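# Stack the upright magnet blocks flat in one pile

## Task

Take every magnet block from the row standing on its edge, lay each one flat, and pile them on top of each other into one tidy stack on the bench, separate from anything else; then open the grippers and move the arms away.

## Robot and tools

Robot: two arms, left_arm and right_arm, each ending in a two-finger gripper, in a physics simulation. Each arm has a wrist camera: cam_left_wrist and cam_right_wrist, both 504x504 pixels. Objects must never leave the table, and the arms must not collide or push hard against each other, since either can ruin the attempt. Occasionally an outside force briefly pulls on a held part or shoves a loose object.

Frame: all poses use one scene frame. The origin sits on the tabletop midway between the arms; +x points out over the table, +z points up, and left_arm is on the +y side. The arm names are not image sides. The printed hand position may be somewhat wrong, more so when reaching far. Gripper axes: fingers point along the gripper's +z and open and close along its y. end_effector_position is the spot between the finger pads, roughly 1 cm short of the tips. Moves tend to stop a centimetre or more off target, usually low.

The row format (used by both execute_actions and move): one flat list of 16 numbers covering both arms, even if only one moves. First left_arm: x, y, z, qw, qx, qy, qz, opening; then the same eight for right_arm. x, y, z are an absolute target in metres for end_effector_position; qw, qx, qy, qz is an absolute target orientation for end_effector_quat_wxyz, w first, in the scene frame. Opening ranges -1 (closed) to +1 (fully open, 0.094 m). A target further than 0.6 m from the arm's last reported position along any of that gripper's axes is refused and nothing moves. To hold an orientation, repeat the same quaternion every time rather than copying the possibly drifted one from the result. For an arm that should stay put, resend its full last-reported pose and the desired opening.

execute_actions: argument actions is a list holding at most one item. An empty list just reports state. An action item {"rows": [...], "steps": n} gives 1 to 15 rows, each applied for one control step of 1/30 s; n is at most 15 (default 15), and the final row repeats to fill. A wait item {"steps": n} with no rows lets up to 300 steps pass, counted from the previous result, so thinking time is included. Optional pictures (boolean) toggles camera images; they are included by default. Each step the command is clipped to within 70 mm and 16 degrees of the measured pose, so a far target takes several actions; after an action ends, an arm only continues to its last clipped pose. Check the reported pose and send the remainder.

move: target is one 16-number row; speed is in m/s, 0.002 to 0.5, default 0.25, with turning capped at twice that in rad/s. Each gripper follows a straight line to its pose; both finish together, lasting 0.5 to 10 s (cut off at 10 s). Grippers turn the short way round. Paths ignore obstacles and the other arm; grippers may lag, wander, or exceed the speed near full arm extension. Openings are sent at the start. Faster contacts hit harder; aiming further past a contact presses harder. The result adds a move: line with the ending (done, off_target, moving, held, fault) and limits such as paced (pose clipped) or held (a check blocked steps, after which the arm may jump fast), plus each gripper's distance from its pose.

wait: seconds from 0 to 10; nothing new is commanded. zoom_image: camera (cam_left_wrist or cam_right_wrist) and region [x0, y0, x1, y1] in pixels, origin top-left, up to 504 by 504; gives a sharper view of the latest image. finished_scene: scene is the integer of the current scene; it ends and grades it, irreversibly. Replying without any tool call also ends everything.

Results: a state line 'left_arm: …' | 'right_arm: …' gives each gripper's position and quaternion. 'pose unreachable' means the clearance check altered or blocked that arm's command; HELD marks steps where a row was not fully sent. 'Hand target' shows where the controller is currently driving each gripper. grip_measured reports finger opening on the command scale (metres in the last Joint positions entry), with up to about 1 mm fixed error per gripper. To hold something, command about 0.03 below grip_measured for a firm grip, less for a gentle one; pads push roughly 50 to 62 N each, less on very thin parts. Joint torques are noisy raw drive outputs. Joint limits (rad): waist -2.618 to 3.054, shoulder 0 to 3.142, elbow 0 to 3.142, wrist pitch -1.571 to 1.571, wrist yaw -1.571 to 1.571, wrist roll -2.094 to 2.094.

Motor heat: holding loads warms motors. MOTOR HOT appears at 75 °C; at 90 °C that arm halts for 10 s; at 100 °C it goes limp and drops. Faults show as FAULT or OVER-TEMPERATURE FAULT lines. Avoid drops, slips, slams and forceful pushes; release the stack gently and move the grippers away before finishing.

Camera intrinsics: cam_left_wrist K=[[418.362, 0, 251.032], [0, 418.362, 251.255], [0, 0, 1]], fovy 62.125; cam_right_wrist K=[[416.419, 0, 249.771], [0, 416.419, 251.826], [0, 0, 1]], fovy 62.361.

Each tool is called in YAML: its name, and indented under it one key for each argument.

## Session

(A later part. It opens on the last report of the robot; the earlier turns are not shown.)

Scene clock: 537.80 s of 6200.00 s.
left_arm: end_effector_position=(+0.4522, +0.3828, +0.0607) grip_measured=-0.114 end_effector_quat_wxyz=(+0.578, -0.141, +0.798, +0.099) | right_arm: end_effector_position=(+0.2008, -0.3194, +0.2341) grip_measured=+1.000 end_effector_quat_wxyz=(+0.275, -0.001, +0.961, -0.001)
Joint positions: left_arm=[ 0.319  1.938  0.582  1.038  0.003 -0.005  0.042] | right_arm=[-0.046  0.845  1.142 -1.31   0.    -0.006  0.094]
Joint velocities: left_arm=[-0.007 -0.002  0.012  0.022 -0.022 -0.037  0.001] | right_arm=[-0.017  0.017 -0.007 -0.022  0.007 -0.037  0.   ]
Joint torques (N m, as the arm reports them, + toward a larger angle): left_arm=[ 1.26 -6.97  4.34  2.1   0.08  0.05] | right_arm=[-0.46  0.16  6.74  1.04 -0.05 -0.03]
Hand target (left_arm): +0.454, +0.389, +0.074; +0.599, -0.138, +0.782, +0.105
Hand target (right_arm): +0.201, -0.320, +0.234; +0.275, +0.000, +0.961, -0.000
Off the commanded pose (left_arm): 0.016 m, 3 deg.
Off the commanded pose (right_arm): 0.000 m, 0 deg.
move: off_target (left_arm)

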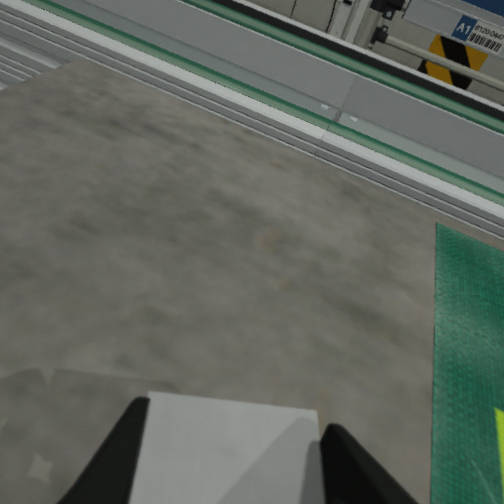

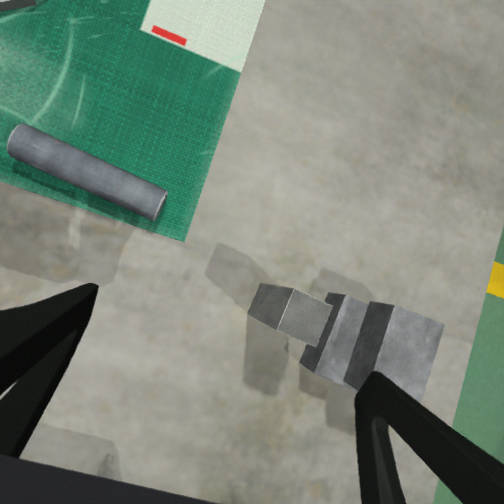

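execute_actions:
  actions:
    - {"rows":[[0.4545,0.3897,0.074,0.5995,-0.1378,0.7813,0.1057,-0.148,0.2010,-0.3196,0.2342,0.275,0.0,0.961,0.0,1],[0.4545,0.3905,0.074,0.5995,-0.1378,0.7813,0.1057,-0.148,0.2010,-0.3196,0.2342,0.275,0.0,0.961,0.0,1],[0.4545,0.3905,0.074,0.5995,-0.1378,0.7813,0.1057,-0.148,0.2010,-0.3196,0.2342,0.275,0.0,0.961,0.0,1],[0.4545,0.3905,0.074,0.5995,-0.1378,0.7813,0.1057,-0.148,0.2010,-0.3196,0.2342,0.275,0.0,0.961,0.0,1],[0.4545,0.3905,0.074,0.5995,-0.1378,0.7813,0.1057,-0.148,0.2010,-0.3196,0.2342,0.275,0.0,0.961,0.0,1],[0.4545,0.3905,0.074,0.5995,-0.1378,0.7813,0.1057,-0.148,0.2010,-0.3196,0.2342,0.275,0.0,0.961,0.0,1],[0.4545,0.3890,0.073,0.5995,-0.1378,0.7813,0.1057,-0.148,0.2010,-0.3196,0.2342,0.275,0.0,0.961,0.0,1],[0.4545,0.3890,0.072,0.5995,-0.1378,0.7813,0.1057,-0.148,0.2010,-0.3196,0.2342,0.275,0.0,0.961,0.0,1],[0.4545,0.3890,0.071,0.5995,-0.1378,0.7813,0.1057,-0.148,0.2010,-0.3196,0.2342,0.275,0.0,0.961,0.0,1],[0.4545,0.3890,0.070,0.5995,-0.1378,0.7813,0.1057,-0.148,0.2010,-0.3196,0.2342,0.275,0.0,0.961,0.0,1],[0.4545,0.3890,0.069,0.5995,-0.1378,0.7813,0.1057,-0.148,0.2010,-0.3196,0.2342,0.275,0.0,0.961,0.0,1],[0.4545,0.3890,0.068,0.5995,-0.1378,0.7813,0.1057,-0.148,0.2010,-0.3196,0.2342,0.275,0.0,0.961,0.0,1]],"steps":15}
  pictures: false

Scene clock: 547.23 s of 6200.00 s.
left_arm: end_effector_position=(+0.4511, +0.3858, +0.0529) grip_measured=-0.114 end_effector_quat_wxyz=(+0.575, -0.144, +0.799, +0.099) | right_arm: end_effector_position=(+0.2008, -0.3194, +0.2341) grip_measured=+1.000 end_effector_quat_wxyz=(+0.275, -0.001, +0.961, -0.001)
Joint positions: left_arm=[ 0.327  1.968  0.582  1.061  0.006 -0.005  0.042] | right_arm=[-0.046  0.845  1.142 -1.31   0.    -0.006  0.094]
Joint velocities: left_arm=[-0.002  0.066 -0.007 -0.022 -0.051  0.051 -0.001] | right_arm=[ 0.012 -0.012 -0.002  0.066 -0.095 -0.037  0.   ]
Joint torques (N m, as the arm reports them, + toward a larger angle): left_arm=[ 0.48 -7.35  4.1   2.19  0.07  0.05] | right_arm=[-0.46  0.16  6.69  1.02 -0.06 -0.03]
Hand target (left_arm): +0.454, +0.389, +0.068; +0.599, -0.138, +0.782, +0.105
Hand target (right_arm): +0.201, -0.320, +0.234; +0.275, +0.000, +0.961, -0.000
Off the commanded pose (left_arm): 0.016 m, 4 deg.
Off the commanded pose (right_arm): 0.000 m, 0 deg.
Steps of this call (steps 1 to 90: nothing new was sent; then 5.93 s passed at rest; steps 91 to 105: all 15 steps of this action). Readings (end_effector_position):
91: left_arm (+0.4523, +0.3829, +0.0611) | right_arm (+0.2008, -0.3194, +0.2341)
92: left_arm (+0.4521, +0.3834, +0.0611) | right_arm (+0.2008, -0.3194, +0.2341)
94: left_arm (+0.4516, +0.3847, +0.0611) | right_arm (+0.2008, -0.3194, +0.2341)
98: left_arm (+0.4514, +0.3859, +0.0611) | right_arm (+0.2008, -0.3194, +0.2341)
105: the state above

execute_actions:
  actions:
    - {"rows":[[0.4547,0.3885,0.067,0.5995,-0.1378,0.7813,0.1057,-0.148,0.2010,-0.3196,0.2342,0.275,0.0,0.961,0.0,1],[0.4547,0.3885,0.066,0.5995,-0.1378,0.7813,0.1057,-0.148,0.2010,-0.3196,0.2342,0.275,0.0,0.961,0.0,1],[0.4547,0.3885,0.065,0.5995,-0.1378,0.7813,0.1057,-0.148,0.2010,-0.3196,0.2342,0.275,0.0,0.961,0.0,1],[0.4547,0.3885,0.0645,0.5995,-0.1378,0.7813,0.1057,-0.148,0.2010,-0.3196,0.2342,0.275,0.0,0.961,0.0,1],[0.4547,0.3885,0.064,0.5995,-0.1378,0.7813,0.1057,-0.148,0.2010,-0.3196,0.2342,0.275,0.0,0.961,0.0,1],[0.4547,0.3885,0.0635,0.5995,-0.1378,0.7813,0.1057,-0.148,0.2010,-0.3196,0.2342,0.275,0.0,0.961,0.0,1],[0.4547,0.3885,0.063,0.5995,-0.1378,0.7813,0.1057,-0.148,0.2010,-0.3196,0.2342,0.275,0.0,0.961,0.0,1],[0.4547,0.3885,0.0625,0.5995,-0.1378,0.7813,0.1057,-0.148,0.2010,-0.3196,0.2342,0.275,0.0,0.961,0.0,1],[0.4547,0.3885,0.062,0.5995,-0.1378,0.7813,0.1057,-0.148,0.2010,-0.3196,0.2342,0.275,0.0,0.961,0.0,1],[0.4547,0.3885,0.061,0.5995,-0.1378,0.7813,0.1057,-0.148,0.2010,-0.3196,0.2342,0.275,0.0,0.961,0.0,1],[0.4547,0.3885,0.060,0.5995,-0.1378,0.7813,0.1057,-0.148,0.2010,-0.3196,0.2342,0.275,0.0,0.961,0.0,1],[0.4547,0.3885,0.059,0.5995,-0.1378,0.7813,0.1057,-0.148,0.2010,-0.3196,0.2342,0.275,0.0,0.961,0.0,1],[0.4547,0.3885,0.058,0.5995,-0.1378,0.7813,0.1057,-0.148,0.2010,-0.3196,0.2342,0.275,0.0,0.961,0.0,1]],"steps":15}
  pictures: false

Scene clock: 556.83 s of 6200.00 s.
left_arm: end_effector_position=(+0.4527, +0.3864, +0.0486) grip_measured=-0.114 end_effector_quat_wxyz=(+0.582, -0.143, +0.794, +0.101) | right_arm: end_effector_position=(+0.2008, -0.3194, +0.2341) grip_measured=+1.000 end_effector_quat_wxyz=(+0.275, -0.001, +0.961, -0.001)
Joint positions: left_arm=[ 0.327  2.009  0.582  1.12   0.006 -0.004  0.042] | right_arm=[-0.046  0.845  1.142 -1.31   0.    -0.006  0.094]
Joint velocities: left_arm=[-0.022  0.046 -0.007  0.139 -0.037 -0.051 -0.   ] | right_arm=[ 0.007  0.002 -0.012 -0.037 -0.066 -0.051  0.   ]
Joint torques (N m, as the arm reports them, + toward a larger angle): left_arm=[ 0.38 -6.87  3.75  1.93  0.03  0.04] | right_arm=[-0.47  0.15  6.73  1.05 -0.04 -0.05]
Hand target (left_arm): +0.455, +0.388, +0.058; +0.599, -0.138, +0.782, +0.105
Hand target (right_arm): +0.201, -0.320, +0.234; +0.275, +0.000, +0.961, -0.000
Off the commanded pose (left_arm): 0.010 m, 3 deg.
Off the commanded pose (right_arm): 0.000 m, 0 deg.
Steps of this call (steps 1 to 90: nothing new was sent; then 6.10 s passed at rest; steps 91 to 105: all 15 steps of this action). Readings (end_effector_position):
91: left_arm (+0.4517, +0.3860, +0.0544) | right_arm (+0.2008, -0.3194, +0.2341)
92: left_arm (+0.4518, +0.3861, +0.0546) | right_arm (+0.2008, -0.3194, +0.2341)
94: left_arm (+0.4521, +0.3862, +0.0546) | right_arm (+0.2008, -0.3194, +0.2341)
98: left_arm (+0.4518, +0.3861, +0.0503) | right_arm (+0.2008, -0.3194, +0.2341)
105: the state above

execute_actions:
  actions:
    - {"rows":[[0.4547,0.3885,0.058,0.5995,-0.1378,0.7813,0.1057,-0.148,0.2010,-0.3196,0.2342,0.275,0.0,0.961,0.0,1],[0.4547,0.3885,0.057,0.5995,-0.1378,0.7813,0.1057,-0.148,0.2010,-0.3196,0.2342,0.275,0.0,0.961,0.0,1],[0.4547,0.3885,0.057,0.5995,-0.1378,0.7813,0.1057,-0.148,0.2010,-0.3196,0.2342,0.275,0.0,0.961,0.0,1],[0.4547,0.3885,0.057,0.5995,-0.1378,0.7813,0.1057,-0.148,0.2010,-0.3196,0.2342,0.275,0.0,0.961,0.0,1],[0.4547,0.3885,0.057,0.5995,-0.1378,0.7813,0.1057,-0.148,0.2010,-0.3196,0.2342,0.275,0.0,0.961,0.0,1],[0.4547,0.3885,0.059,0.5995,-0.1378,0.7813,0.1057,-0.11,0.2010,-0.3196,0.2342,0.275,0.0,0.961,0.0,1],[0.4547,0.3885,0.059,0.5995,-0.1378,0.7813,0.1057,-0.10,0.2010,-0.3196,0.2342,0.275,0.0,0.961,0.0,1],[0.4547,0.3885,0.059,0.5995,-0.1378,0.7813,0.1057,-0.08,0.2010,-0.3196,0.2342,0.275,0.0,0.961,0.0,1],[0.4547,0.3885,0.059,0.5995,-0.1378,0.7813,0.1057,-0.05,0.2010,-0.3196,0.2342,0.275,0.0,0.961,0.0,1],[0.4547,0.3885,0.059,0.5995,-0.1378,0.7813,0.1057,0.0,0.2010,-0.3196,0.2342,0.275,0.0,0.961,0.0,1],[0.4547,0.3885,0.059,0.5995,-0.1378,0.7813,0.1057,0.05,0.2010,-0.3196,0.2342,0.275,0.0,0.961,0.0,1],[0.4547,0.3885,0.059,0.5995,-0.1378,0.7813,0.1057,0.1,0.2010,-0.3196,0.2342,0.275,0.0,0.961,0.0,1],[0.4547,0.3885,0.059,0.5995,-0.1378,0.7813,0.1057,0.2,0.2010,-0.3196,0.2342,0.275,0.0,0.961,0.0,1],[0.4547,0.3885,0.059,0.5995,-0.1378,0.7813,0.1057,0.35,0.2010,-0.3196,0.2342,0.275,0.0,0.961,0.0,1]],"steps":15}
  pictures: false

move:
  target: [0.40,0.368,0.13,0.5507,-0.1440,0.8164,0.0971,0.5,0.2010,-0.3196,0.2342,0.275,0.0,0.961,0.0,1]
  speed: 0.15

zoom_image:
  camera: "cam_left_wrist"
  region: [120,280,300,420]

Scene clock: 568.30 s of 6200.00 s.
left_arm: end_effector_position=(+0.4535, +0.3867, +0.0503) grip_measured=+0.332 end_effector_quat_wxyz=(+0.586, -0.142, +0.791, +0.102) | right_arm: end_effector_position=(+0.2008, -0.3194, +0.2341) grip_measured=+1.000 end_effector_quat_wxyz=(+0.275, -0.001, +0.961, -0.001)
Joint positions: left_arm=[ 0.327  2.013  0.582  1.134  0.006 -0.004  0.063] | right_arm=[-0.046  0.845  1.142 -1.31   0.    -0.006  0.094]
Joint velocities: left_arm=[-0.007  0.017 -0.017  0.007 -0.007  0.022  0.031] | right_arm=[-0.002  0.007 -0.002 -0.007 -0.022  0.022  0.   ]
Joint torques (N m, as the arm reports them, + toward a larger angle): left_arm=[ 0.31 -7.28  3.69  1.94  0.06  0.06] | right_arm=[-0.52  0.11  6.74  1.05 -0.08 -0.02]
Hand target (left_arm): +0.455, +0.389, +0.059; +0.599, -0.138, +0.781, +0.105
Hand target (right_arm): +0.201, -0.320, +0.234; +0.275, +0.000, +0.961, -0.000
Off the commanded pose (left_arm): 0.009 m, 2 deg.
Off the commanded pose (right_arm): 0.000 m, 0 deg.
Steps of this call (steps 1 to 90: nothing new was sent; then 7.97 s passed at rest; steps 91 to 105: all 15 steps of this action). Readings (end_effector_position):
91: left_arm (+0.4530, +0.3865, +0.0487) | right_arm (+0.2008, -0.3194, +0.2341)
92: left_arm (+0.4531, +0.3865, +0.0488) | right_arm (+0.2008, -0.3194, +0.2341)
94: left_arm (+0.4531, +0.3865, +0.0488) | right_arm (+0.2008, -0.3194, +0.2341)
98: left_arm (+0.4531, +0.3865, +0.0488) | right_arm (+0.2008, -0.3194, +0.2341)
105: the state above

Scene clock: 569.97 s of 6200.00 s.
left_arm: end_effector_position=(+0.3955, +0.3651, +0.1156) grip_measured=+0.498 end_effector_quat_wxyz=(+0.533, -0.149, +0.828, +0.092) | right_arm: end_effector_position=(+0.2008, -0.3194, +0.2341) grip_measured=+1.000 end_effector_quat_wxyz=(+0.275, -0.001, +0.961, -0.001)
Joint positions: left_arm=[ 0.327  1.427  0.493  0.507  0.006 -0.004  0.07 ] | right_arm=[-0.046  0.845  1.142 -1.31   0.    -0.006  0.094]
Joint velocities: left_arm=[ 0.007  0.012 -0.002  0.007  0.022  0.051  0.   ] | right_arm=[ 0.007  0.012  0.002 -0.022  0.066 -0.022  0.   ]
Joint torques (N m, as the arm reports them, + toward a larger angle): left_arm=[ 0.21 -5.72  7.54  1.64  0.01  0.04] | right_arm=[-0.42  0.17  6.68  1.04 -0.06 -0.01]
Hand target (left_arm): +0.400, +0.368, +0.132; +0.550, -0.144, +0.817, +0.098
Hand target (right_arm): +0.201, -0.320, +0.234; +0.275, +0.000, +0.961, -0.000
Off the commanded pose (left_arm): 0.015 m, 2 deg.
Off the commanded pose (right_arm): 0.000 m, 0 deg.
move: off_target (left_arm)

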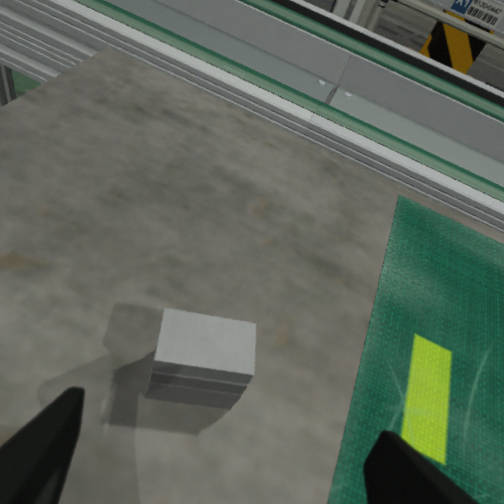

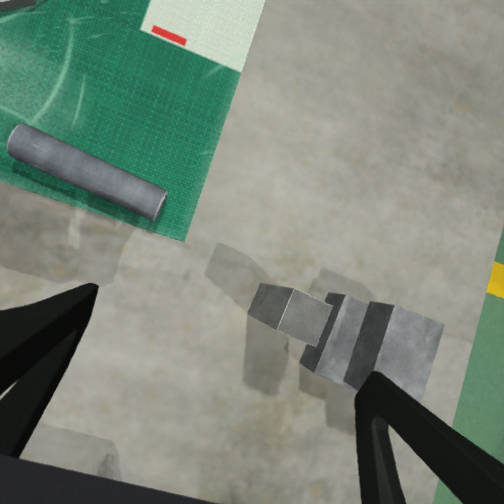

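Region (120, 280, 300, 420) of cam_left_wrist's 504x504 image, scaled by 2.800, with more detail than that image has.

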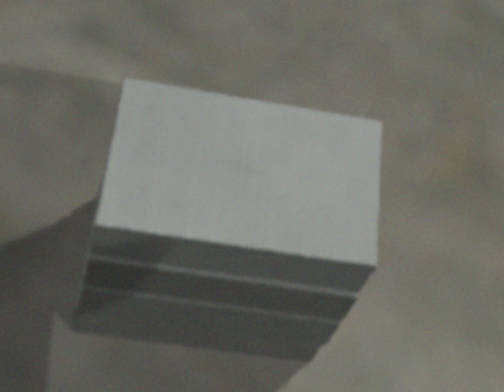

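move:
  target: [0.1990,0.3306,0.105,-0.1177,-0.6506,0.7432,-0.1030,0.5,0.2010,-0.3196,0.2342,0.275,0.0,0.961,0.0,1]
  speed: 0.25

move:
  target: [0.1990,0.3300,0.05,-0.1177,-0.6506,0.7432,-0.1030,0.5,0.2010,-0.3196,0.2342,0.275,0.0,0.961,0.0,1]
  speed: 0.1

Scene clock: 586.20 s of 6200.00 s.
left_arm: end_effector_position=(+0.1931, +0.3255, +0.1016) grip_measured=+0.498 end_effector_quat_wxyz=(-0.123, -0.642, +0.751, -0.091) | right_arm: end_effector_position=(+0.2008, -0.3194, +0.2341) grip_measured=+1.000 end_effector_quat_wxyz=(+0.275, -0.001, +0.961, -0.001)
Joint positions: left_arm=[ 0.652  1.534  1.123 -1.405  0.187 -0.71   0.07 ] | right_arm=[-0.046  0.845  1.142 -1.31   0.    -0.006  0.094]
Joint velocities: left_arm=[-0.022  0.002 -0.007  0.007  0.051 -0.037 -0.   ] | right_arm=[-0.002 -0.017 -0.017  0.022 -0.037 -0.007  0.   ]
Joint torques (N m, as the arm reports them, + toward a larger angle): left_arm=[ 0.99 -4.07  8.08 -0.32  0.19 -0.08] | right_arm=[-0.54  0.09  6.76  1.04 -0.06 -0.01]
Hand target (left_arm): +0.196, +0.329, +0.108; -0.118, -0.649, +0.745, -0.095
Hand target (right_arm): +0.201, -0.320, +0.234; +0.275, +0.000, +0.961, -0.000
Off the commanded pose (left_arm): 0.009 m, 2 deg.
Off the commanded pose (right_arm): 0.000 m, 0 deg.
After step 90, 9.17 s passed at rest.
move: done

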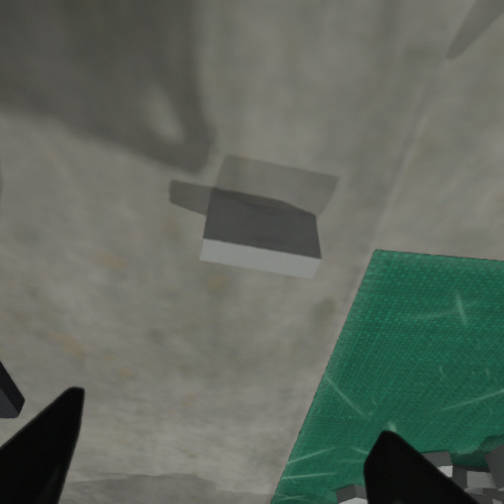

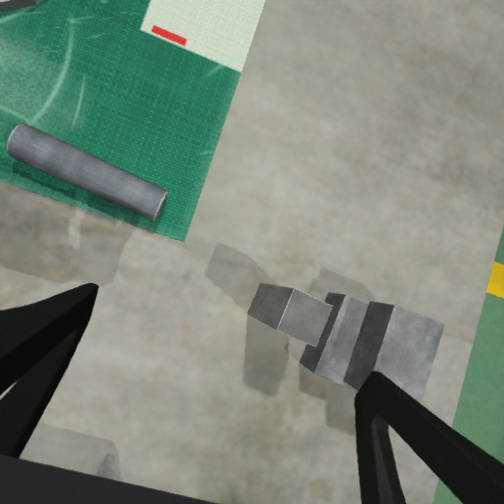

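Scene clock: 587.27 s of 6200.00 s.
left_arm: end_effector_position=(+0.1979, +0.3278, +0.0511) grip_measured=+0.498 end_effector_quat_wxyz=(-0.122, -0.645, +0.748, -0.099) | right_arm: end_effector_position=(+0.2008, -0.3194, +0.2341) grip_measured=+1.000 end_effector_quat_wxyz=(+0.275, -0.001, +0.961, -0.001)
Joint positions: left_arm=[ 0.659  1.605  0.984 -1.193  0.202 -0.71   0.07 ] | right_arm=[-0.046  0.845  1.142 -1.31   0.    -0.006  0.094]
Joint velocities: left_arm=[-0.002 -0.002 -0.007 -0.022 -0.022 -0.037  0.   ] | right_arm=[ 0.012 -0.007  0.007 -0.066 -0.022  0.022  0.   ]
Joint torques (N m, as the arm reports them, + toward a larger angle): left_arm=[ 0.95 -4.48  4.91 -0.05  0.18 -0.06] | right_arm=[-0.57  0.25  6.73  1.03 -0.08 -0.04]
Hand target (left_arm): +0.199, +0.330, +0.050; -0.118, -0.650, +0.743, -0.103
Hand target (right_arm): +0.201, -0.320, +0.234; +0.275, +0.000, +0.961, -0.000
Off the commanded pose (left_arm): 0.003 m, 1 deg.
Off the commanded pose (right_arm): 0.000 m, 0 deg.
move: done

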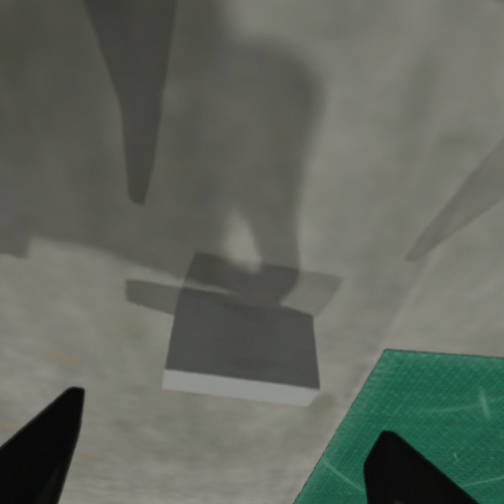

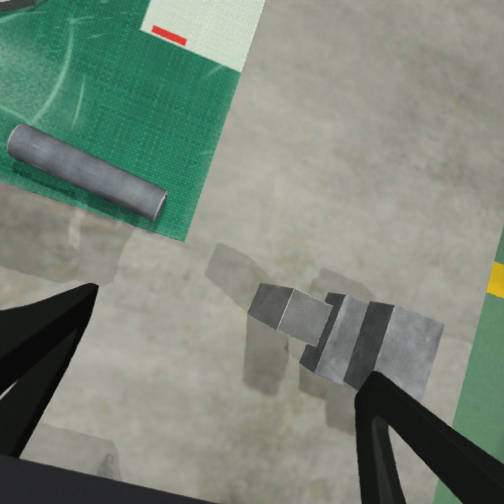

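move:
  target: [0.1978,0.3268,0.016,-0.1177,-0.6506,0.7432,-0.1030,0.5,0.2010,-0.3196,0.2342,0.275,0.0,0.961,0.0,1]
  speed: 0.04

zoom_image:
  camera: "cam_left_wrist"
  region: [60,330,420,504]

Scene clock: 591.97 s of 6200.00 s.
left_arm: end_effector_position=(+0.1968, +0.3267, +0.0178) grip_measured=+0.498 end_effector_quat_wxyz=(-0.119, -0.646, +0.747, -0.099) | right_arm: end_effector_position=(+0.2008, -0.3194, +0.2341) grip_measured=+1.000 end_effector_quat_wxyz=(+0.275, -0.001, +0.961, -0.001)
Joint positions: left_arm=[ 0.659  1.654  0.89  -1.045  0.203 -0.713  0.07 ] | right_arm=[-0.046  0.845  1.142 -1.31   0.    -0.006  0.094]
Joint velocities: left_arm=[-0.012  0.007  0.012  0.007 -0.007 -0.022  0.001] | right_arm=[-0.027 -0.007 -0.017 -0.022  0.007 -0.095  0.   ]
Joint torques (N m, as the arm reports them, + toward a larger angle): left_arm=[ 0.41 -4.46  4.45 -0.03  0.19 -0.09] | right_arm=[-0.55  0.19  6.78  1.04 -0.06 -0.03]
Hand target (left_arm): +0.198, +0.327, +0.016; -0.118, -0.651, +0.743, -0.103
Hand target (right_arm): +0.201, -0.320, +0.234; +0.275, +0.000, +0.961, -0.000
Off the commanded pose (left_arm): 0.002 m, 1 deg.
Off the commanded pose (right_arm): 0.000 m, 0 deg.
After step 90, 0.40 s passed at rest.
move: done

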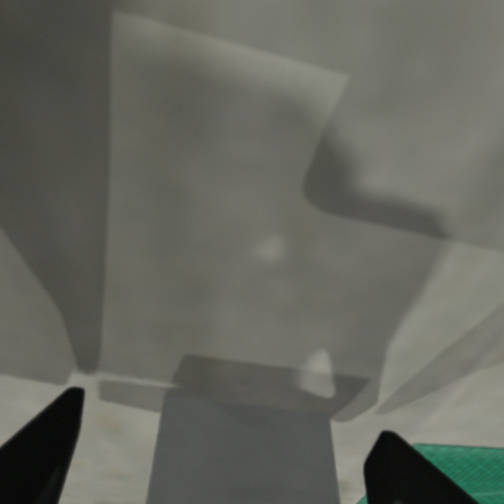

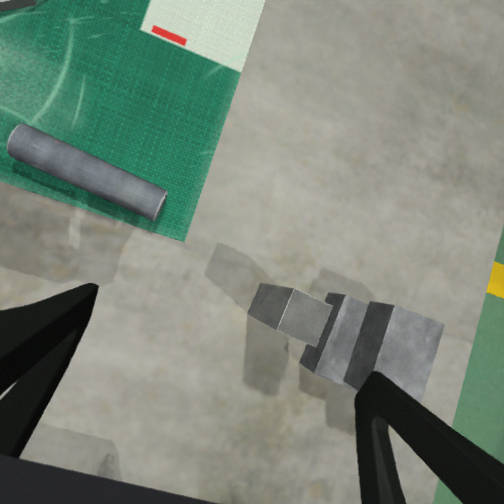

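Region (60, 330, 420, 504) of cam_left_wrist's 504x504 image, scaled by 1.400, with more detail than that image has; it fills the top 244 rows of this view, and the rest is white.

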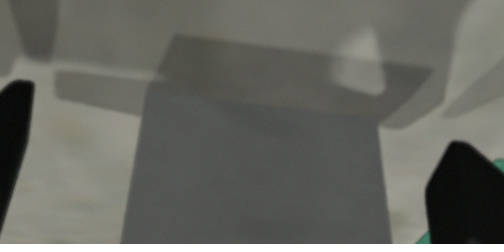

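execute_actions:
  actions:
    - {"rows":[[0.1978,0.3255,0.016,-0.1177,-0.6506,0.7432,-0.1030,0.35,0.2010,-0.3196,0.2342,0.275,0.0,0.961,0.0,1],[0.1978,0.3255,0.016,-0.1177,-0.6506,0.7432,-0.1030,0.3,0.2010,-0.3196,0.2342,0.275,0.0,0.961,0.0,1],[0.1978,0.3255,0.016,-0.1177,-0.6506,0.7432,-0.1030,0.2,0.2010,-0.3196,0.2342,0.275,0.0,0.961,0.0,1],[0.1978,0.3255,0.016,-0.1177,-0.6506,0.7432,-0.1030,0.1,0.2010,-0.3196,0.2342,0.275,0.0,0.961,0.0,1],[0.1978,0.3255,0.016,-0.1177,-0.6506,0.7432,-0.1030,0.02,0.2010,-0.3196,0.2342,0.275,0.0,0.961,0.0,1],[0.1978,0.3255,0.016,-0.1177,-0.6506,0.7432,-0.1030,-0.04,0.2010,-0.3196,0.2342,0.275,0.0,0.961,0.0,1],[0.1978,0.3255,0.016,-0.1177,-0.6506,0.7432,-0.1030,-0.07,0.2010,-0.3196,0.2342,0.275,0.0,0.961,0.0,1],[0.1978,0.3255,0.016,-0.1177,-0.6506,0.7432,-0.1030,-0.09,0.2010,-0.3196,0.2342,0.275,0.0,0.961,0.0,1],[0.1978,0.3255,0.016,-0.1177,-0.6506,0.7432,-0.1030,-0.105,0.2010,-0.3196,0.2342,0.275,0.0,0.961,0.0,1],[0.1978,0.3255,0.016,-0.1177,-0.6506,0.7432,-0.1030,-0.12,0.2010,-0.3196,0.2342,0.275,0.0,0.961,0.0,1],[0.1978,0.3255,0.016,-0.1177,-0.6506,0.7432,-0.1030,-0.135,0.2010,-0.3196,0.2342,0.275,0.0,0.961,0.0,1],[0.1978,0.3255,0.016,-0.1177,-0.6506,0.7432,-0.1030,-0.146,0.2010,-0.3196,0.2342,0.275,0.0,0.961,0.0,1]],"steps":15}
  pictures: false

move:
  target: [0.1990,0.3320,0.10,-0.1177,-0.6506,0.7432,-0.1030,-0.148,0.2010,-0.3196,0.2342,0.275,0.0,0.961,0.0,1]
  speed: 0.08

Scene clock: 601.77 s of 6200.00 s.
left_arm: end_effector_position=(+0.1978, +0.3269, +0.0176) grip_measured=-0.124 end_effector_quat_wxyz=(-0.118, -0.648, +0.746, -0.100) | right_arm: end_effector_position=(+0.2008, -0.3194, +0.2341) grip_measured=+1.000 end_effector_quat_wxyz=(+0.275, -0.001, +0.961, -0.001)
Joint positions: left_arm=[ 0.659  1.654  0.89  -1.041  0.206 -0.717  0.041] | right_arm=[-0.046  0.845  1.142 -1.31   0.    -0.006  0.094]
Joint velocities: left_arm=[-0.002 -0.012 -0.007 -0.051 -0.007  0.022 -0.   ] | right_arm=[ 0.017 -0.022 -0.017  0.037  0.007 -0.051  0.   ]
Joint torques (N m, as the arm reports them, + toward a larger angle): left_arm=[-0.02 -4.75  4.16 -0.06  0.18 -0.11] | right_arm=[-0.42  0.11  6.73  1.03 -0.05 -0.02]
Hand target (left_arm): +0.198, +0.325, +0.016; -0.118, -0.650, +0.743, -0.103
Hand target (right_arm): +0.201, -0.320, +0.234; +0.275, +0.000, +0.961, -0.000
Off the commanded pose (left_arm): 0.002 m, 1 deg.
Off the commanded pose (right_arm): 0.000 m, 0 deg.
Steps of this call (steps 1 to 90: nothing new was sent; then 6.30 s passed at rest; steps 91 to 105: all 15 steps of this action). Readings (end_effector_position):
91: left_arm (+0.1971, +0.3269, +0.0177) | right_arm (+0.2008, -0.3194, +0.2341)
92: left_arm (+0.1971, +0.3268, +0.0177) | right_arm (+0.2008, -0.3194, +0.2341)
94: left_arm (+0.1971, +0.3268, +0.0177) | right_arm (+0.2008, -0.3194, +0.2341)
98: left_arm (+0.1978, +0.3268, +0.0177) | right_arm (+0.2008, -0.3194, +0.2341)
105: the state above

Scene clock: 603.57 s of 6200.00 s.
left_arm: end_effector_position=(+0.1968, +0.3274, +0.0880) grip_measured=-0.124 end_effector_quat_wxyz=(-0.135, -0.648, +0.742, -0.101) | right_arm: end_effector_position=(+0.2008, -0.3194, +0.2341) grip_measured=+1.000 end_effector_quat_wxyz=(+0.275, -0.001, +0.961, -0.001)
Joint positions: left_arm=[ 0.665  1.583  1.107 -1.366  0.206 -0.714  0.041] | right_arm=[-0.046  0.845  1.142 -1.31   0.    -0.006  0.094]
Joint velocities: left_arm=[-0.012 -0.002 -0.002  0.051  0.022 -0.037 -0.001] | right_arm=[-0.002 -0.002 -0.012 -0.007 -0.095 -0.037  0.   ]
Joint torques (N m, as the arm reports them, + toward a larger angle): left_arm=[ 1.   -6.8   7.82 -0.38  0.12  0.04] | right_arm=[-0.57  0.13  6.71  1.04 -0.06 -0.03]
Hand target (left_arm): +0.199, +0.332, +0.100; -0.118, -0.651, +0.743, -0.103
Hand target (right_arm): +0.201, -0.320, +0.234; +0.275, +0.000, +0.961, -0.000
Off the commanded pose (left_arm): 0.013 m, 2 deg.
Off the commanded pose (right_arm): 0.000 m, 0 deg.
move: off_target (left_arm)

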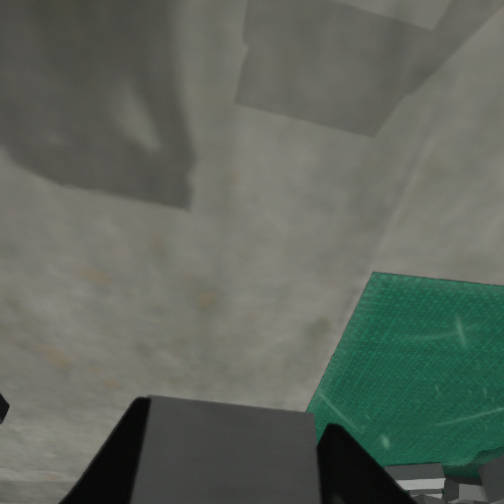

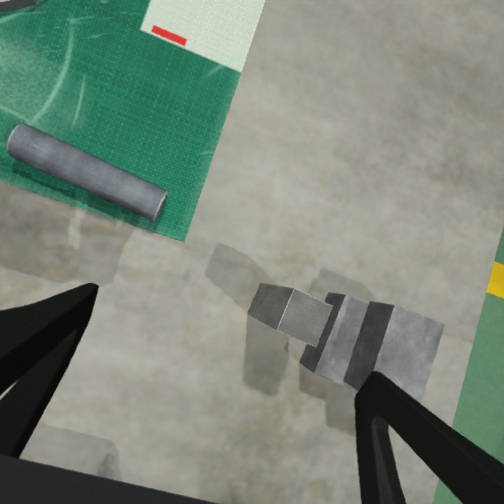

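move:
  target: [0.460,0.3910,0.139,0.5995,-0.1378,0.7813,0.1057,-0.153,0.2010,-0.3196,0.2342,0.275,0.0,0.961,0.0,1]
  speed: 0.25

move:
  target: [0.4540,0.3895,0.086,0.5995,-0.1378,0.7813,0.1057,-0.153,0.2010,-0.3196,0.2342,0.275,0.0,0.961,0.0,1]
  speed: 0.05

Scene clock: 612.03 s of 6200.00 s.
left_arm: end_effector_position=(+0.4583, +0.3865, +0.1182) grip_measured=-0.124 end_effector_quat_wxyz=(+0.577, -0.150, +0.797, +0.095) | right_arm: end_effector_position=(+0.2008, -0.3194, +0.2341) grip_measured=+1.000 end_effector_quat_wxyz=(+0.275, -0.001, +0.961, -0.001)
Joint positions: left_arm=[ 0.32   1.72   0.667  0.732 -0.    -0.022  0.041] | right_arm=[-0.046  0.845  1.142 -1.31   0.    -0.006  0.094]
Joint velocities: left_arm=[-0.002  0.022 -0.002  0.022 -0.022  0.022  0.001] | right_arm=[-0.032 -0.012  0.002  0.022  0.066  0.022  0.   ]
Joint torques (N m, as the arm reports them, + toward a larger angle): left_arm=[ 1.03 -6.43  6.42  2.11  0.09  0.04] | right_arm=[-0.45  0.19  6.78  1.05 -0.06 -0.03]
Hand target (left_arm): +0.462, +0.392, +0.135; +0.602, -0.145, +0.779, +0.102
Hand target (right_arm): +0.201, -0.320, +0.234; +0.275, +0.000, +0.961, -0.000
Off the commanded pose (left_arm): 0.021 m, 4 deg.
Off the commanded pose (right_arm): 0.000 m, 0 deg.
After step 90, 0.93 s passed at rest.
move: off_target (left_arm)

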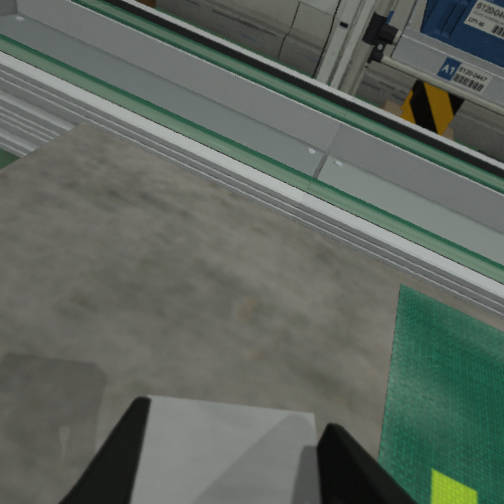

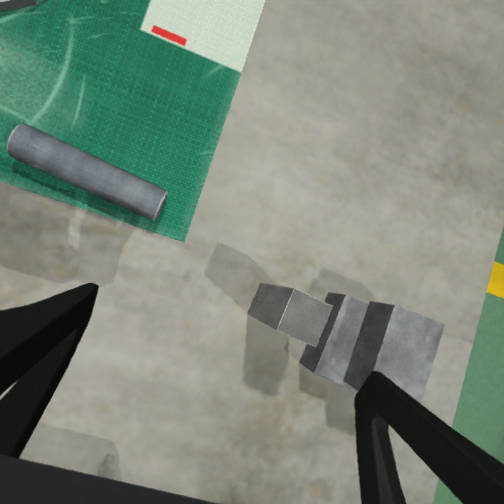

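Scene clock: 613.33 s of 6200.00 s.
left_arm: end_effector_position=(+0.4517, +0.3831, +0.0716) grip_measured=-0.124 end_effector_quat_wxyz=(+0.578, -0.141, +0.798, +0.098) | right_arm: end_effector_position=(+0.2008, -0.3194, +0.2341) grip_measured=+1.000 end_effector_quat_wxyz=(+0.275, -0.001, +0.961, -0.001)
Joint positions: left_arm=[ 0.32   1.887  0.586  0.982  0.005 -0.005  0.041] | right_arm=[-0.046  0.845  1.142 -1.31   0.    -0.006  0.094]
Joint velocities: left_arm=[-0.012  0.012  0.012 -0.007 -0.022  0.022  0.001] | right_arm=[-0.022  0.002 -0.017  0.037  0.037  0.066  0.   ]
Joint torques (N m, as the arm reports them, + toward a larger angle): left_arm=[ 1.35 -6.77  4.69  2.11  0.08  0.05] | right_arm=[-0.49  0.18  6.71  1.05 -0.05 -0.03]
Hand target (left_arm): +0.454, +0.390, +0.085; +0.599, -0.138, +0.782, +0.106
Hand target (right_arm): +0.201, -0.320, +0.234; +0.275, +0.000, +0.961, -0.000
Off the commanded pose (left_arm): 0.016 m, 3 deg.
Off the commanded pose (right_arm): 0.000 m, 0 deg.
move: off_target (left_arm)

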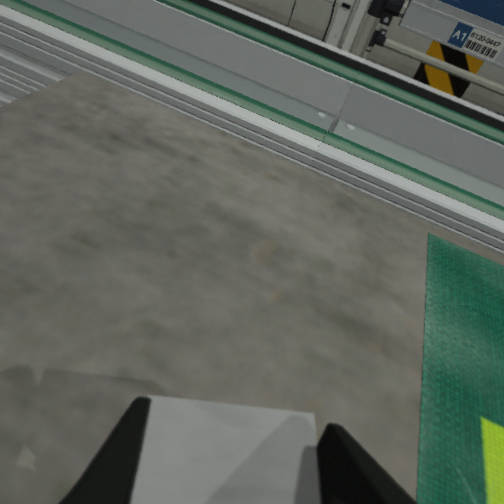

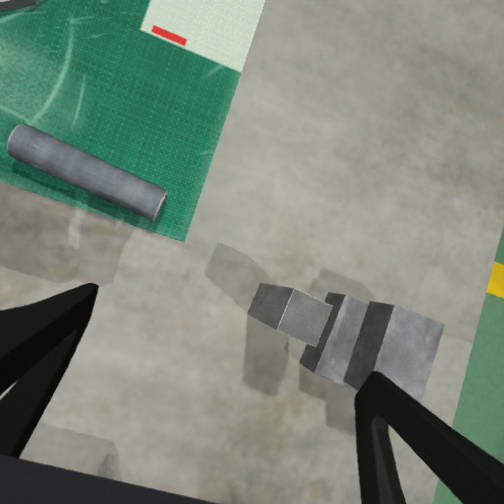

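execute_actions:
  actions:
    - {"rows":[[0.4540,0.3900,0.085,0.5995,-0.1378,0.7813,0.1057,-0.153,0.2010,-0.3196,0.2342,0.275,0.0,0.961,0.0,1],[0.4540,0.3905,0.085,0.5995,-0.1378,0.7813,0.1057,-0.153,0.2010,-0.3196,0.2342,0.275,0.0,0.961,0.0,1],[0.4540,0.3905,0.085,0.5995,-0.1378,0.7813,0.1057,-0.153,0.2010,-0.3196,0.2342,0.275,0.0,0.961,0.0,1],[0.4540,0.3905,0.085,0.5995,-0.1378,0.7813,0.1057,-0.153,0.2010,-0.3196,0.2342,0.275,0.0,0.961,0.0,1],[0.4540,0.3905,0.085,0.5995,-0.1378,0.7813,0.1057,-0.153,0.2010,-0.3196,0.2342,0.275,0.0,0.961,0.0,1],[0.4540,0.3905,0.085,0.5995,-0.1378,0.7813,0.1057,-0.153,0.2010,-0.3196,0.2342,0.275,0.0,0.961,0.0,1],[0.4540,0.3890,0.084,0.5995,-0.1378,0.7813,0.1057,-0.153,0.2010,-0.3196,0.2342,0.275,0.0,0.961,0.0,1],[0.4540,0.3890,0.083,0.5995,-0.1378,0.7813,0.1057,-0.153,0.2010,-0.3196,0.2342,0.275,0.0,0.961,0.0,1],[0.4540,0.3890,0.082,0.5995,-0.1378,0.7813,0.1057,-0.153,0.2010,-0.3196,0.2342,0.275,0.0,0.961,0.0,1],[0.4540,0.3890,0.081,0.5995,-0.1378,0.7813,0.1057,-0.153,0.2010,-0.3196,0.2342,0.275,0.0,0.961,0.0,1],[0.4540,0.3890,0.080,0.5995,-0.1378,0.7813,0.1057,-0.153,0.2010,-0.3196,0.2342,0.275,0.0,0.961,0.0,1],[0.4540,0.3890,0.079,0.5995,-0.1378,0.7813,0.1057,-0.153,0.2010,-0.3196,0.2342,0.275,0.0,0.961,0.0,1]],"steps":15}
  pictures: false

Scene clock: 621.73 s of 6200.00 s.
left_arm: end_effector_position=(+0.4511, +0.3860, +0.0646) grip_measured=-0.124 end_effector_quat_wxyz=(+0.576, -0.144, +0.799, +0.099) | right_arm: end_effector_position=(+0.2008, -0.3194, +0.2341) grip_measured=+1.000 end_effector_quat_wxyz=(+0.275, -0.001, +0.961, -0.001)
Joint positions: left_arm=[ 0.327  1.916  0.586  1.007  0.008 -0.004  0.041] | right_arm=[-0.046  0.845  1.142 -1.31   0.    -0.006  0.094]
Joint velocities: left_arm=[-0.027  0.042  0.017  0.066 -0.022  0.022 -0.001] | right_arm=[-0.007 -0.007 -0.012  0.066  0.007  0.037  0.   ]
Joint torques (N m, as the arm reports them, + toward a larger angle): left_arm=[ 0.52 -7.21  4.25  2.19  0.06  0.02] | right_arm=[-0.5   0.16  6.68  1.04 -0.06 -0.01]
Hand target (left_arm): +0.454, +0.389, +0.079; +0.599, -0.138, +0.782, +0.105
Hand target (right_arm): +0.201, -0.320, +0.234; +0.275, +0.000, +0.961, -0.000
Off the commanded pose (left_arm): 0.015 m, 4 deg.
Off the commanded pose (right_arm): 0.000 m, 0 deg.
Steps of this call (steps 1 to 90: nothing new was sent; then 4.90 s passed at rest; steps 91 to 105: all 15 steps of this action). Readings (end_effector_position):
91: left_arm (+0.4518, +0.3833, +0.0720) | right_arm (+0.2008, -0.3194, +0.2341)
92: left_arm (+0.4517, +0.3836, +0.0720) | right_arm (+0.2008, -0.3194, +0.2341)
94: left_arm (+0.4512, +0.3849, +0.0721) | right_arm (+0.2008, -0.3194, +0.2341)
98: left_arm (+0.4511, +0.3859, +0.0724) | right_arm (+0.2008, -0.3194, +0.2341)
105: the state above

execute_actions:
  actions:
    - {"rows":[[0.4540,0.3885,0.078,0.5995,-0.1378,0.7813,0.1057,-0.153,0.2010,-0.3196,0.2342,0.275,0.0,0.961,0.0,1],[0.4540,0.3885,0.077,0.5995,-0.1378,0.7813,0.1057,-0.153,0.2010,-0.3196,0.2342,0.275,0.0,0.961,0.0,1],[0.4540,0.3885,0.0765,0.5995,-0.1378,0.7813,0.1057,-0.153,0.2010,-0.3196,0.2342,0.275,0.0,0.961,0.0,1],[0.4540,0.3885,0.076,0.5995,-0.1378,0.7813,0.1057,-0.153,0.2010,-0.3196,0.2342,0.275,0.0,0.961,0.0,1],[0.4540,0.3885,0.0755,0.5995,-0.1378,0.7813,0.1057,-0.153,0.2010,-0.3196,0.2342,0.275,0.0,0.961,0.0,1],[0.4540,0.3885,0.075,0.5995,-0.1378,0.7813,0.1057,-0.153,0.2010,-0.3196,0.2342,0.275,0.0,0.961,0.0,1],[0.4540,0.3885,0.0745,0.5995,-0.1378,0.7813,0.1057,-0.153,0.2010,-0.3196,0.2342,0.275,0.0,0.961,0.0,1],[0.4540,0.3885,0.074,0.5995,-0.1378,0.7813,0.1057,-0.153,0.2010,-0.3196,0.2342,0.275,0.0,0.961,0.0,1],[0.4540,0.3885,0.0735,0.5995,-0.1378,0.7813,0.1057,-0.153,0.2010,-0.3196,0.2342,0.275,0.0,0.961,0.0,1],[0.4540,0.3885,0.073,0.5995,-0.1378,0.7813,0.1057,-0.153,0.2010,-0.3196,0.2342,0.275,0.0,0.961,0.0,1],[0.4540,0.3885,0.072,0.5995,-0.1378,0.7813,0.1057,-0.153,0.2010,-0.3196,0.2342,0.275,0.0,0.961,0.0,1],[0.4540,0.3885,0.071,0.5995,-0.1378,0.7813,0.1057,-0.153,0.2010,-0.3196,0.2342,0.275,0.0,0.961,0.0,1],[0.4540,0.3885,0.070,0.5995,-0.1378,0.7813,0.1057,-0.153,0.2010,-0.3196,0.2342,0.275,0.0,0.961,0.0,1]],"steps":15}
  pictures: true

Scene clock: 629.93 s of 6200.00 s.
left_arm: end_effector_position=(+0.4532, +0.3867, +0.0616) grip_measured=-0.124 end_effector_quat_wxyz=(+0.583, -0.142, +0.793, +0.101) | right_arm: end_effector_position=(+0.2008, -0.3194, +0.2341) grip_measured=+1.000 end_effector_quat_wxyz=(+0.275, -0.001, +0.961, -0.001)
Joint positions: left_arm=[ 0.327  1.951  0.586  1.061  0.008 -0.004  0.041] | right_arm=[-0.046  0.845  1.142 -1.31   0.    -0.006  0.094]
Joint velocities: left_arm=[-0.007  0.046 -0.017  0.11   0.007  0.022 -0.002] | right_arm=[ 0.022 -0.007 -0.007  0.037  0.022  0.007  0.   ]
Joint torques (N m, as the arm reports them, + toward a larger angle): left_arm=[ 0.35 -6.8   3.68  2.    0.04  0.04] | right_arm=[-0.46  0.12  6.76  1.02 -0.06 -0.04]
Hand target (left_arm): +0.454, +0.389, +0.070; +0.599, -0.138, +0.782, +0.105
Hand target (right_arm): +0.201, -0.320, +0.234; +0.275, +0.000, +0.961, -0.000
Off the commanded pose (left_arm): 0.009 m, 2 deg.
Off the commanded pose (right_arm): 0.000 m, 0 deg.
Steps of this call (steps 1 to 90: nothing new was sent; then 4.70 s passed at rest; steps 91 to 105: all 15 steps of this action). Readings (end_effector_position):
91: left_arm (+0.4518, +0.3862, +0.0661) | right_arm (+0.2008, -0.3194, +0.2341)
92: left_arm (+0.4519, +0.3862, +0.0664) | right_arm (+0.2008, -0.3194, +0.2341)
94: left_arm (+0.4522, +0.3864, +0.0671) | right_arm (+0.2008, -0.3194, +0.2341)
98: left_arm (+0.4523, +0.3864, +0.0640) | right_arm (+0.2008, -0.3194, +0.2341)
105: the state above

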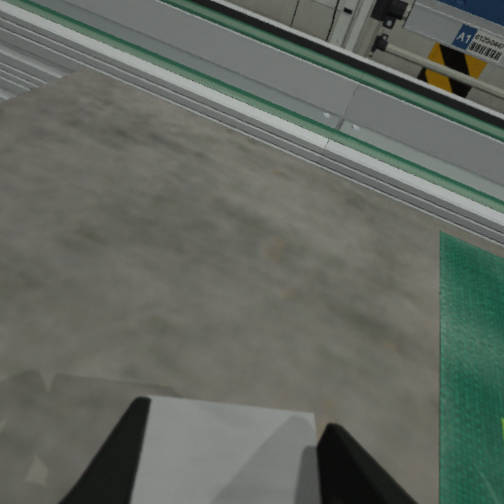

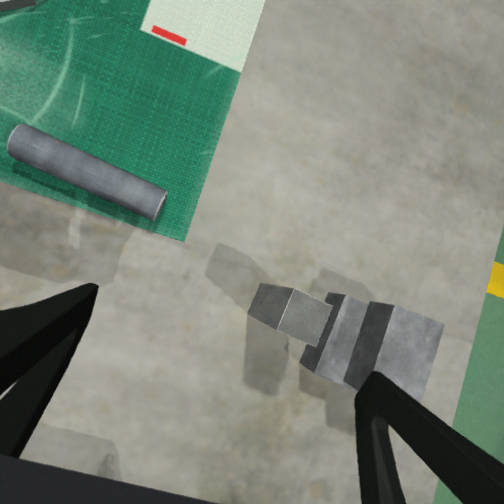

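execute_actions:
  actions:
    - {"rows":[[0.4535,0.3885,0.070,0.5995,-0.1378,0.7813,0.1057,-0.153,0.2010,-0.3196,0.2342,0.275,0.0,0.961,0.0,1],[0.4535,0.3885,0.069,0.5995,-0.1378,0.7813,0.1057,-0.153,0.2010,-0.3196,0.2342,0.275,0.0,0.961,0.0,1],[0.4535,0.3885,0.069,0.5995,-0.1378,0.7813,0.1057,-0.153,0.2010,-0.3196,0.2342,0.275,0.0,0.961,0.0,1],[0.4535,0.3885,0.069,0.5995,-0.1378,0.7813,0.1057,-0.153,0.2010,-0.3196,0.2342,0.275,0.0,0.961,0.0,1],[0.4535,0.3885,0.069,0.5995,-0.1378,0.7813,0.1057,-0.153,0.2010,-0.3196,0.2342,0.275,0.0,0.961,0.0,1],[0.4535,0.3885,0.069,0.5995,-0.1378,0.7813,0.1057,-0.153,0.2010,-0.3196,0.2342,0.275,0.0,0.961,0.0,1],[0.4535,0.3885,0.069,0.5995,-0.1378,0.7813,0.1057,-0.153,0.2010,-0.3196,0.2342,0.275,0.0,0.961,0.0,1],[0.4535,0.3885,0.069,0.5995,-0.1378,0.7813,0.1057,-0.153,0.2010,-0.3196,0.2342,0.275,0.0,0.961,0.0,1]],"steps":10}
  pictures: false

Scene clock: 643.90 s of 6200.00 s.
left_arm: end_effector_position=(+0.4535, +0.3869, +0.0619) grip_measured=-0.124 end_effector_quat_wxyz=(+0.585, -0.142, +0.792, +0.101) | right_arm: end_effector_position=(+0.2008, -0.3194, +0.2341) grip_measured=+1.000 end_effector_quat_wxyz=(+0.275, -0.001, +0.961, -0.001)
Joint positions: left_arm=[ 0.327  1.955  0.586  1.068  0.008 -0.004  0.041] | right_arm=[-0.046  0.845  1.142 -1.31   0.    -0.006  0.094]
Joint velocities: left_arm=[-0.002  0.007 -0.007  0.051  0.007 -0.007 -0.001] | right_arm=[ 0.012 -0.007 -0.017 -0.022 -0.037  0.066  0.   ]
Joint torques (N m, as the arm reports them, + toward a larger angle): left_arm=[ 0.41 -6.54  3.58  2.1   0.03  0.03] | right_arm=[-0.54  0.17  6.75  1.05 -0.06 -0.03]
Hand target (left_arm): +0.454, +0.389, +0.069; +0.599, -0.138, +0.782, +0.105
Hand target (right_arm): +0.201, -0.320, +0.234; +0.275, +0.000, +0.961, -0.000
Off the commanded pose (left_arm): 0.007 m, 2 deg.
Off the commanded pose (right_arm): 0.000 m, 0 deg.
Steps of this call (steps 1 to 90: nothing new was sent; then 10.63 s passed at rest; steps 91 to 100: all 10 steps of this action). Readings (end_effector_position):
91: left_arm (+0.4535, +0.3869, +0.0618) | right_arm (+0.2008, -0.3194, +0.2341)
92: left_arm (+0.4535, +0.3869, +0.0619) | right_arm (+0.2008, -0.3194, +0.2341)
94: left_arm (+0.4535, +0.3869, +0.0619) | right_arm (+0.2008, -0.3194, +0.2341)
98: left_arm (+0.4535, +0.3869, +0.0619) | right_arm (+0.2008, -0.3194, +0.2341)
100: the state above

execute_actions:
  actions: []

Scene clock: 650.63 s of 6200.00 s.
left_arm: end_effector_position=(+0.4535, +0.3869, +0.0619) grip_measured=-0.124 end_effector_quat_wxyz=(+0.585, -0.142, +0.792, +0.101) | right_arm: end_effector_position=(+0.2008, -0.3194, +0.2341) grip_measured=+1.000 end_effector_quat_wxyz=(+0.275, -0.001, +0.961, -0.001)
Joint positions: left_arm=[ 0.327  1.955  0.586  1.068  0.008 -0.004  0.041] | right_arm=[-0.046  0.845  1.142 -1.31   0.    -0.006  0.094]
Joint velocities: left_arm=[-0.007  0.002  0.007 -0.007 -0.095 -0.051 -0.001] | right_arm=[-0.012 -0.002  0.002  0.037 -0.007 -0.007  0.   ]
Joint torques (N m, as the arm reports them, + toward a larger angle): left_arm=[ 0.42 -6.51  3.55  2.08  0.05  0.03] | right_arm=[-0.49  0.08  6.77  1.04 -0.06 -0.03]
Hand target (left_arm): +0.454, +0.389, +0.069; +0.599, -0.138, +0.782, +0.105
Hand target (right_arm): +0.201, -0.320, +0.234; +0.275, +0.000, +0.961, -0.000
Off the commanded pose (left_arm): 0.007 m, 2 deg.
Off the commanded pose (right_arm): 0.000 m, 0 deg.
Steps of this call (steps 1 to 90: nothing new was sent; then 3.73 s passed at rest). Readings (end_effector_position):
1: left_arm (+0.4535, +0.3869, +0.0619) | right_arm (+0.2008, -0.3194, +0.2341)
2: left_arm (+0.4535, +0.3869, +0.0619) | right_arm (+0.2008, -0.3194, +0.2341)
4: left_arm (+0.4535, +0.3869, +0.0619) | right_arm (+0.2008, -0.3194, +0.2341)
8: left_arm (+0.4535, +0.3869, +0.0619) | right_arm (+0.2008, -0.3194, +0.2341)
90: the state above

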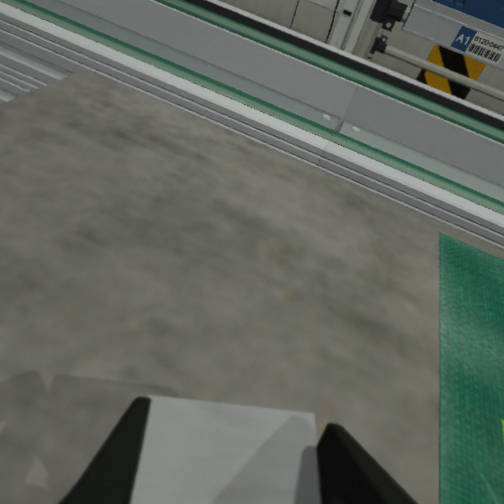

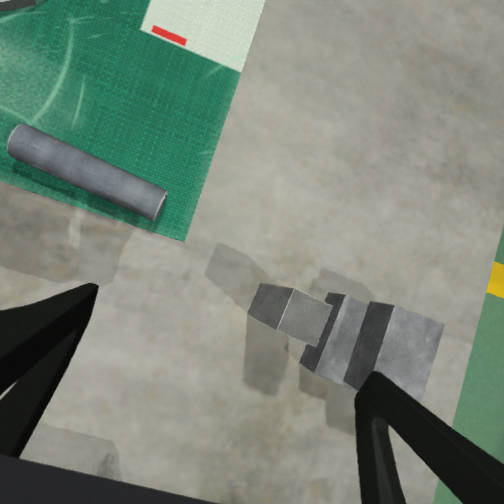

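execute_actions:
  actions:
    - {"rows": [[0.4535,0.3885,0.069,0.5995,-0.1378,0.7813,0.1057,-0.11,0.2010,-0.3196,0.2342,0.275,0.0,0.961,0.0,1],[0.4535,0.3885,0.069,0.5995,-0.1378,0.7813,0.1057,-0.10,0.2010,-0.3196,0.2342,0.275,0.0,0.961,0.0,1],[0.4535,0.3885,0.069,0.5995,-0.1378,0.7813,0.1057,-0.08,0.2010,-0.3196,0.2342,0.275,0.0,0.961,0.0,1],[0.4535,0.3885,0.069,0.5995,-0.1378,0.7813,0.1057,-0.05,0.2010,-0.3196,0.2342,0.275,0.0,0.961,0.0,1],[0.4535,0.3885,0.069,0.5995,-0.1378,0.7813,0.1057,0.0,0.2010,-0.3196,0.2342,0.275,0.0,0.961,0.0,1],[0.4535,0.3885,0.069,0.5995,-0.1378,0.7813,0.1057,0.05,0.2010,-0.3196,0.2342,0.275,0.0,0.961,0.0,1],[0.4535,0.3885,0.069,0.5995,-0.1378,0.7813,0.1057,0.1,0.2010,-0.3196,0.2342,0.275,0.0,0.961,0.0,1],[0.4535,0.3885,0.069,0.5995,-0.1378,0.7813,0.1057,0.2,0.2010,-0.3196,0.2342,0.275,0.0,0.961,0.0,1],[0.4535,0.3885,0.069,0.5995,-0.1378,0.7813,0.1057,0.35,0.2010,-0.3196,0.2342,0.275,0.0,0.961,0.0,1]], "steps": 13}
  pictures: false

move:
  target: [0.40,0.368,0.14,0.5507,-0.1440,0.8164,0.0971,0.5,0.2010,-0.3196,0.2342,0.275,0.0,0.961,0.0,1]
  speed: 0.15

zoom_image:
  camera: "cam_left_wrist"
  region: [100,250,340,450]

Scene clock: 658.53 s of 6200.00 s.
left_arm: end_effector_position=(+0.4547, +0.3873, +0.0662) grip_measured=+0.348 end_effector_quat_wxyz=(+0.592, -0.141, +0.787, +0.102) | right_arm: end_effector_position=(+0.2008, -0.3194, +0.2341) grip_measured=+1.000 end_effector_quat_wxyz=(+0.275, -0.001, +0.961, -0.001)
Joint positions: left_arm=[ 0.327  1.955  0.586  1.086  0.008 -0.004  0.063] | right_arm=[-0.046  0.845  1.142 -1.31   0.    -0.006  0.094]
Joint velocities: left_arm=[-0.007 -0.007  0.002  0.007  0.051 -0.022  0.   ] | right_arm=[ 0.002 -0.012 -0.007 -0.007 -0.022 -0.051  0.   ]
Joint torques (N m, as the arm reports them, + toward a larger angle): left_arm=[ 0.47 -6.48  3.45  1.93  0.06  0.02] | right_arm=[-0.39  0.11  6.72  1.04 -0.06 -0.03]
Hand target (left_arm): +0.454, +0.389, +0.069; +0.599, -0.138, +0.781, +0.105
Hand target (right_arm): +0.201, -0.320, +0.234; +0.275, +0.000, +0.961, -0.000
Off the commanded pose (left_arm): 0.003 m, 1 deg.
Off the commanded pose (right_arm): 0.000 m, 0 deg.
Steps of this call (steps 1 to 90: nothing new was sent; then 4.47 s passed at rest; steps 91 to 103: all 13 steps of this action). Readings (end_effector_position):
91: left_arm (+0.4535, +0.3869, +0.0619) | right_arm (+0.2008, -0.3194, +0.2341)
92: left_arm (+0.4535, +0.3869, +0.0619) | right_arm (+0.2008, -0.3194, +0.2341)
94: left_arm (+0.4536, +0.3869, +0.0622) | right_arm (+0.2008, -0.3194, +0.2341)
98: left_arm (+0.4544, +0.3872, +0.0649) | right_arm (+0.2008, -0.3194, +0.2341)
103: the state above

Scene clock: 660.17 s of 6200.00 s.
left_arm: end_effector_position=(+0.3949, +0.3650, +0.1243) grip_measured=+0.498 end_effector_quat_wxyz=(+0.532, -0.149, +0.828, +0.092) | right_arm: end_effector_position=(+0.2008, -0.3194, +0.2341) grip_measured=+1.000 end_effector_quat_wxyz=(+0.275, -0.001, +0.961, -0.001)
Joint positions: left_arm=[ 0.327  1.394  0.513  0.451  0.008 -0.004  0.07 ] | right_arm=[-0.046  0.845  1.142 -1.31   0.    -0.006  0.094]
Joint velocities: left_arm=[ 0.007  0.012 -0.012 -0.037 -0.051 -0.066 -0.   ] | right_arm=[-0.012  0.002 -0.002  0.066 -0.007  0.037  0.   ]
Joint torques (N m, as the arm reports them, + toward a larger angle): left_arm=[ 0.18 -5.69  8.21  1.64 -0.01  0.04] | right_arm=[-0.53  0.11  6.68  1.04 -0.05 -0.02]
Hand target (left_arm): +0.399, +0.368, +0.142; +0.551, -0.144, +0.816, +0.098
Hand target (right_arm): +0.201, -0.320, +0.234; +0.275, +0.000, +0.961, -0.000
Off the commanded pose (left_arm): 0.017 m, 3 deg.
Off the commanded pose (right_arm): 0.000 m, 0 deg.
move: off_target (left_arm)

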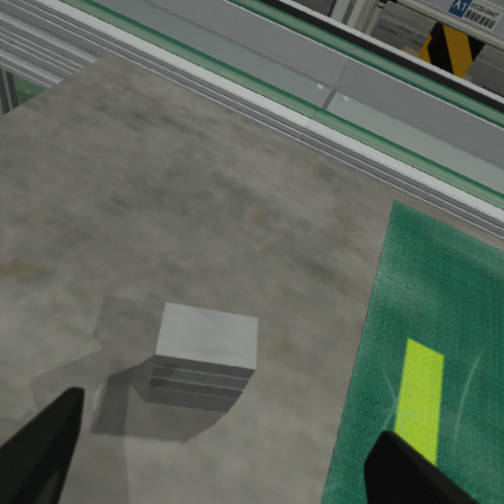

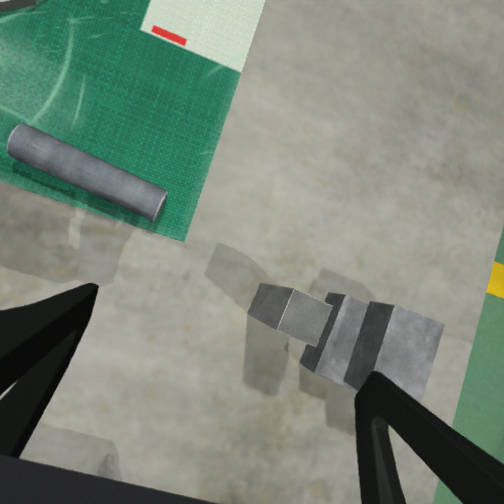

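Region (100, 250, 340, 450) of cam_left_wrist's 504x504 image, scaled by 2.100, with more detail than that image has.

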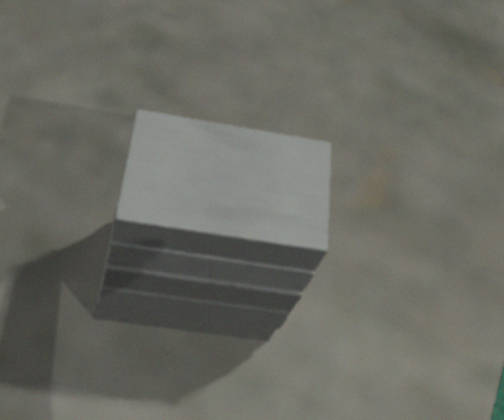

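The five-block stack is neat. Moving clear.

move:
  target: [0.27,0.32,0.24,0.5507,-0.1440,0.8164,0.0971,1,0.2010,-0.3196,0.2342,0.275,0.0,0.961,0.0,1]
  speed: 0.25

Scene clock: 667.97 s of 6200.00 s.
left_arm: end_effector_position=(+0.2684, +0.3178, +0.2244) grip_measured=+1.000 end_effector_quat_wxyz=(+0.533, -0.148, +0.828, +0.092) | right_arm: end_effector_position=(+0.2008, -0.3194, +0.2341) grip_measured=+1.000 end_effector_quat_wxyz=(+0.275, -0.001, +0.961, -0.001)
Joint positions: left_arm=[ 0.327  0.569  0.597 -0.457  0.008 -0.002  0.094] | right_arm=[-0.046  0.845  1.142 -1.31   0.    -0.006  0.094]
Joint velocities: left_arm=[ 0.007 -0.017 -0.007 -0.051 -0.007 -0.081  0.   ] | right_arm=[-0.012 -0.002  0.012  0.037  0.051  0.022  0.   ]
Joint torques (N m, as the arm reports them, + toward a larger angle): left_arm=[1.   0.46 9.65 1.65 0.08 0.05] | right_arm=[-0.46  0.19  6.73  1.02 -0.05 -0.02]
Hand target (left_arm): +0.268, +0.319, +0.242; +0.550, -0.144, +0.817, +0.097
Hand target (right_arm): +0.201, -0.320, +0.234; +0.275, +0.000, +0.961, -0.000
Off the commanded pose (left_arm): 0.016 m, 3 deg.
Off the commanded pose (right_arm): 0.000 m, 0 deg.
After step 90, 3.23 s passed at rest.
move: off_target (left_arm)

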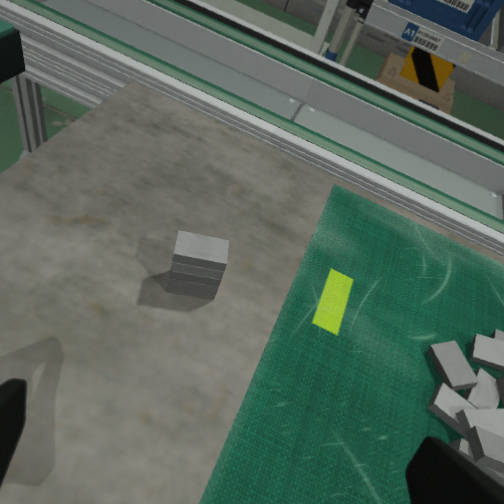

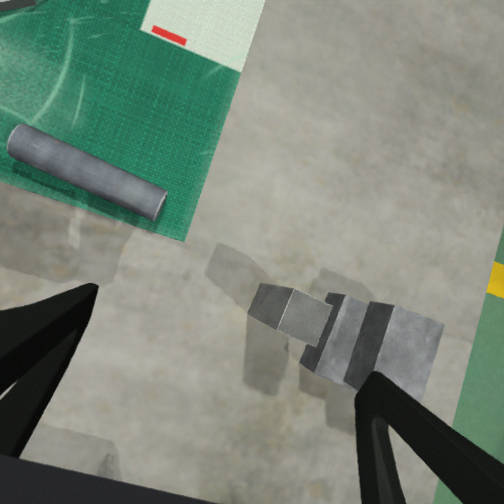

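finished_scene:
  scene: 2

The scene is finished: the task was done.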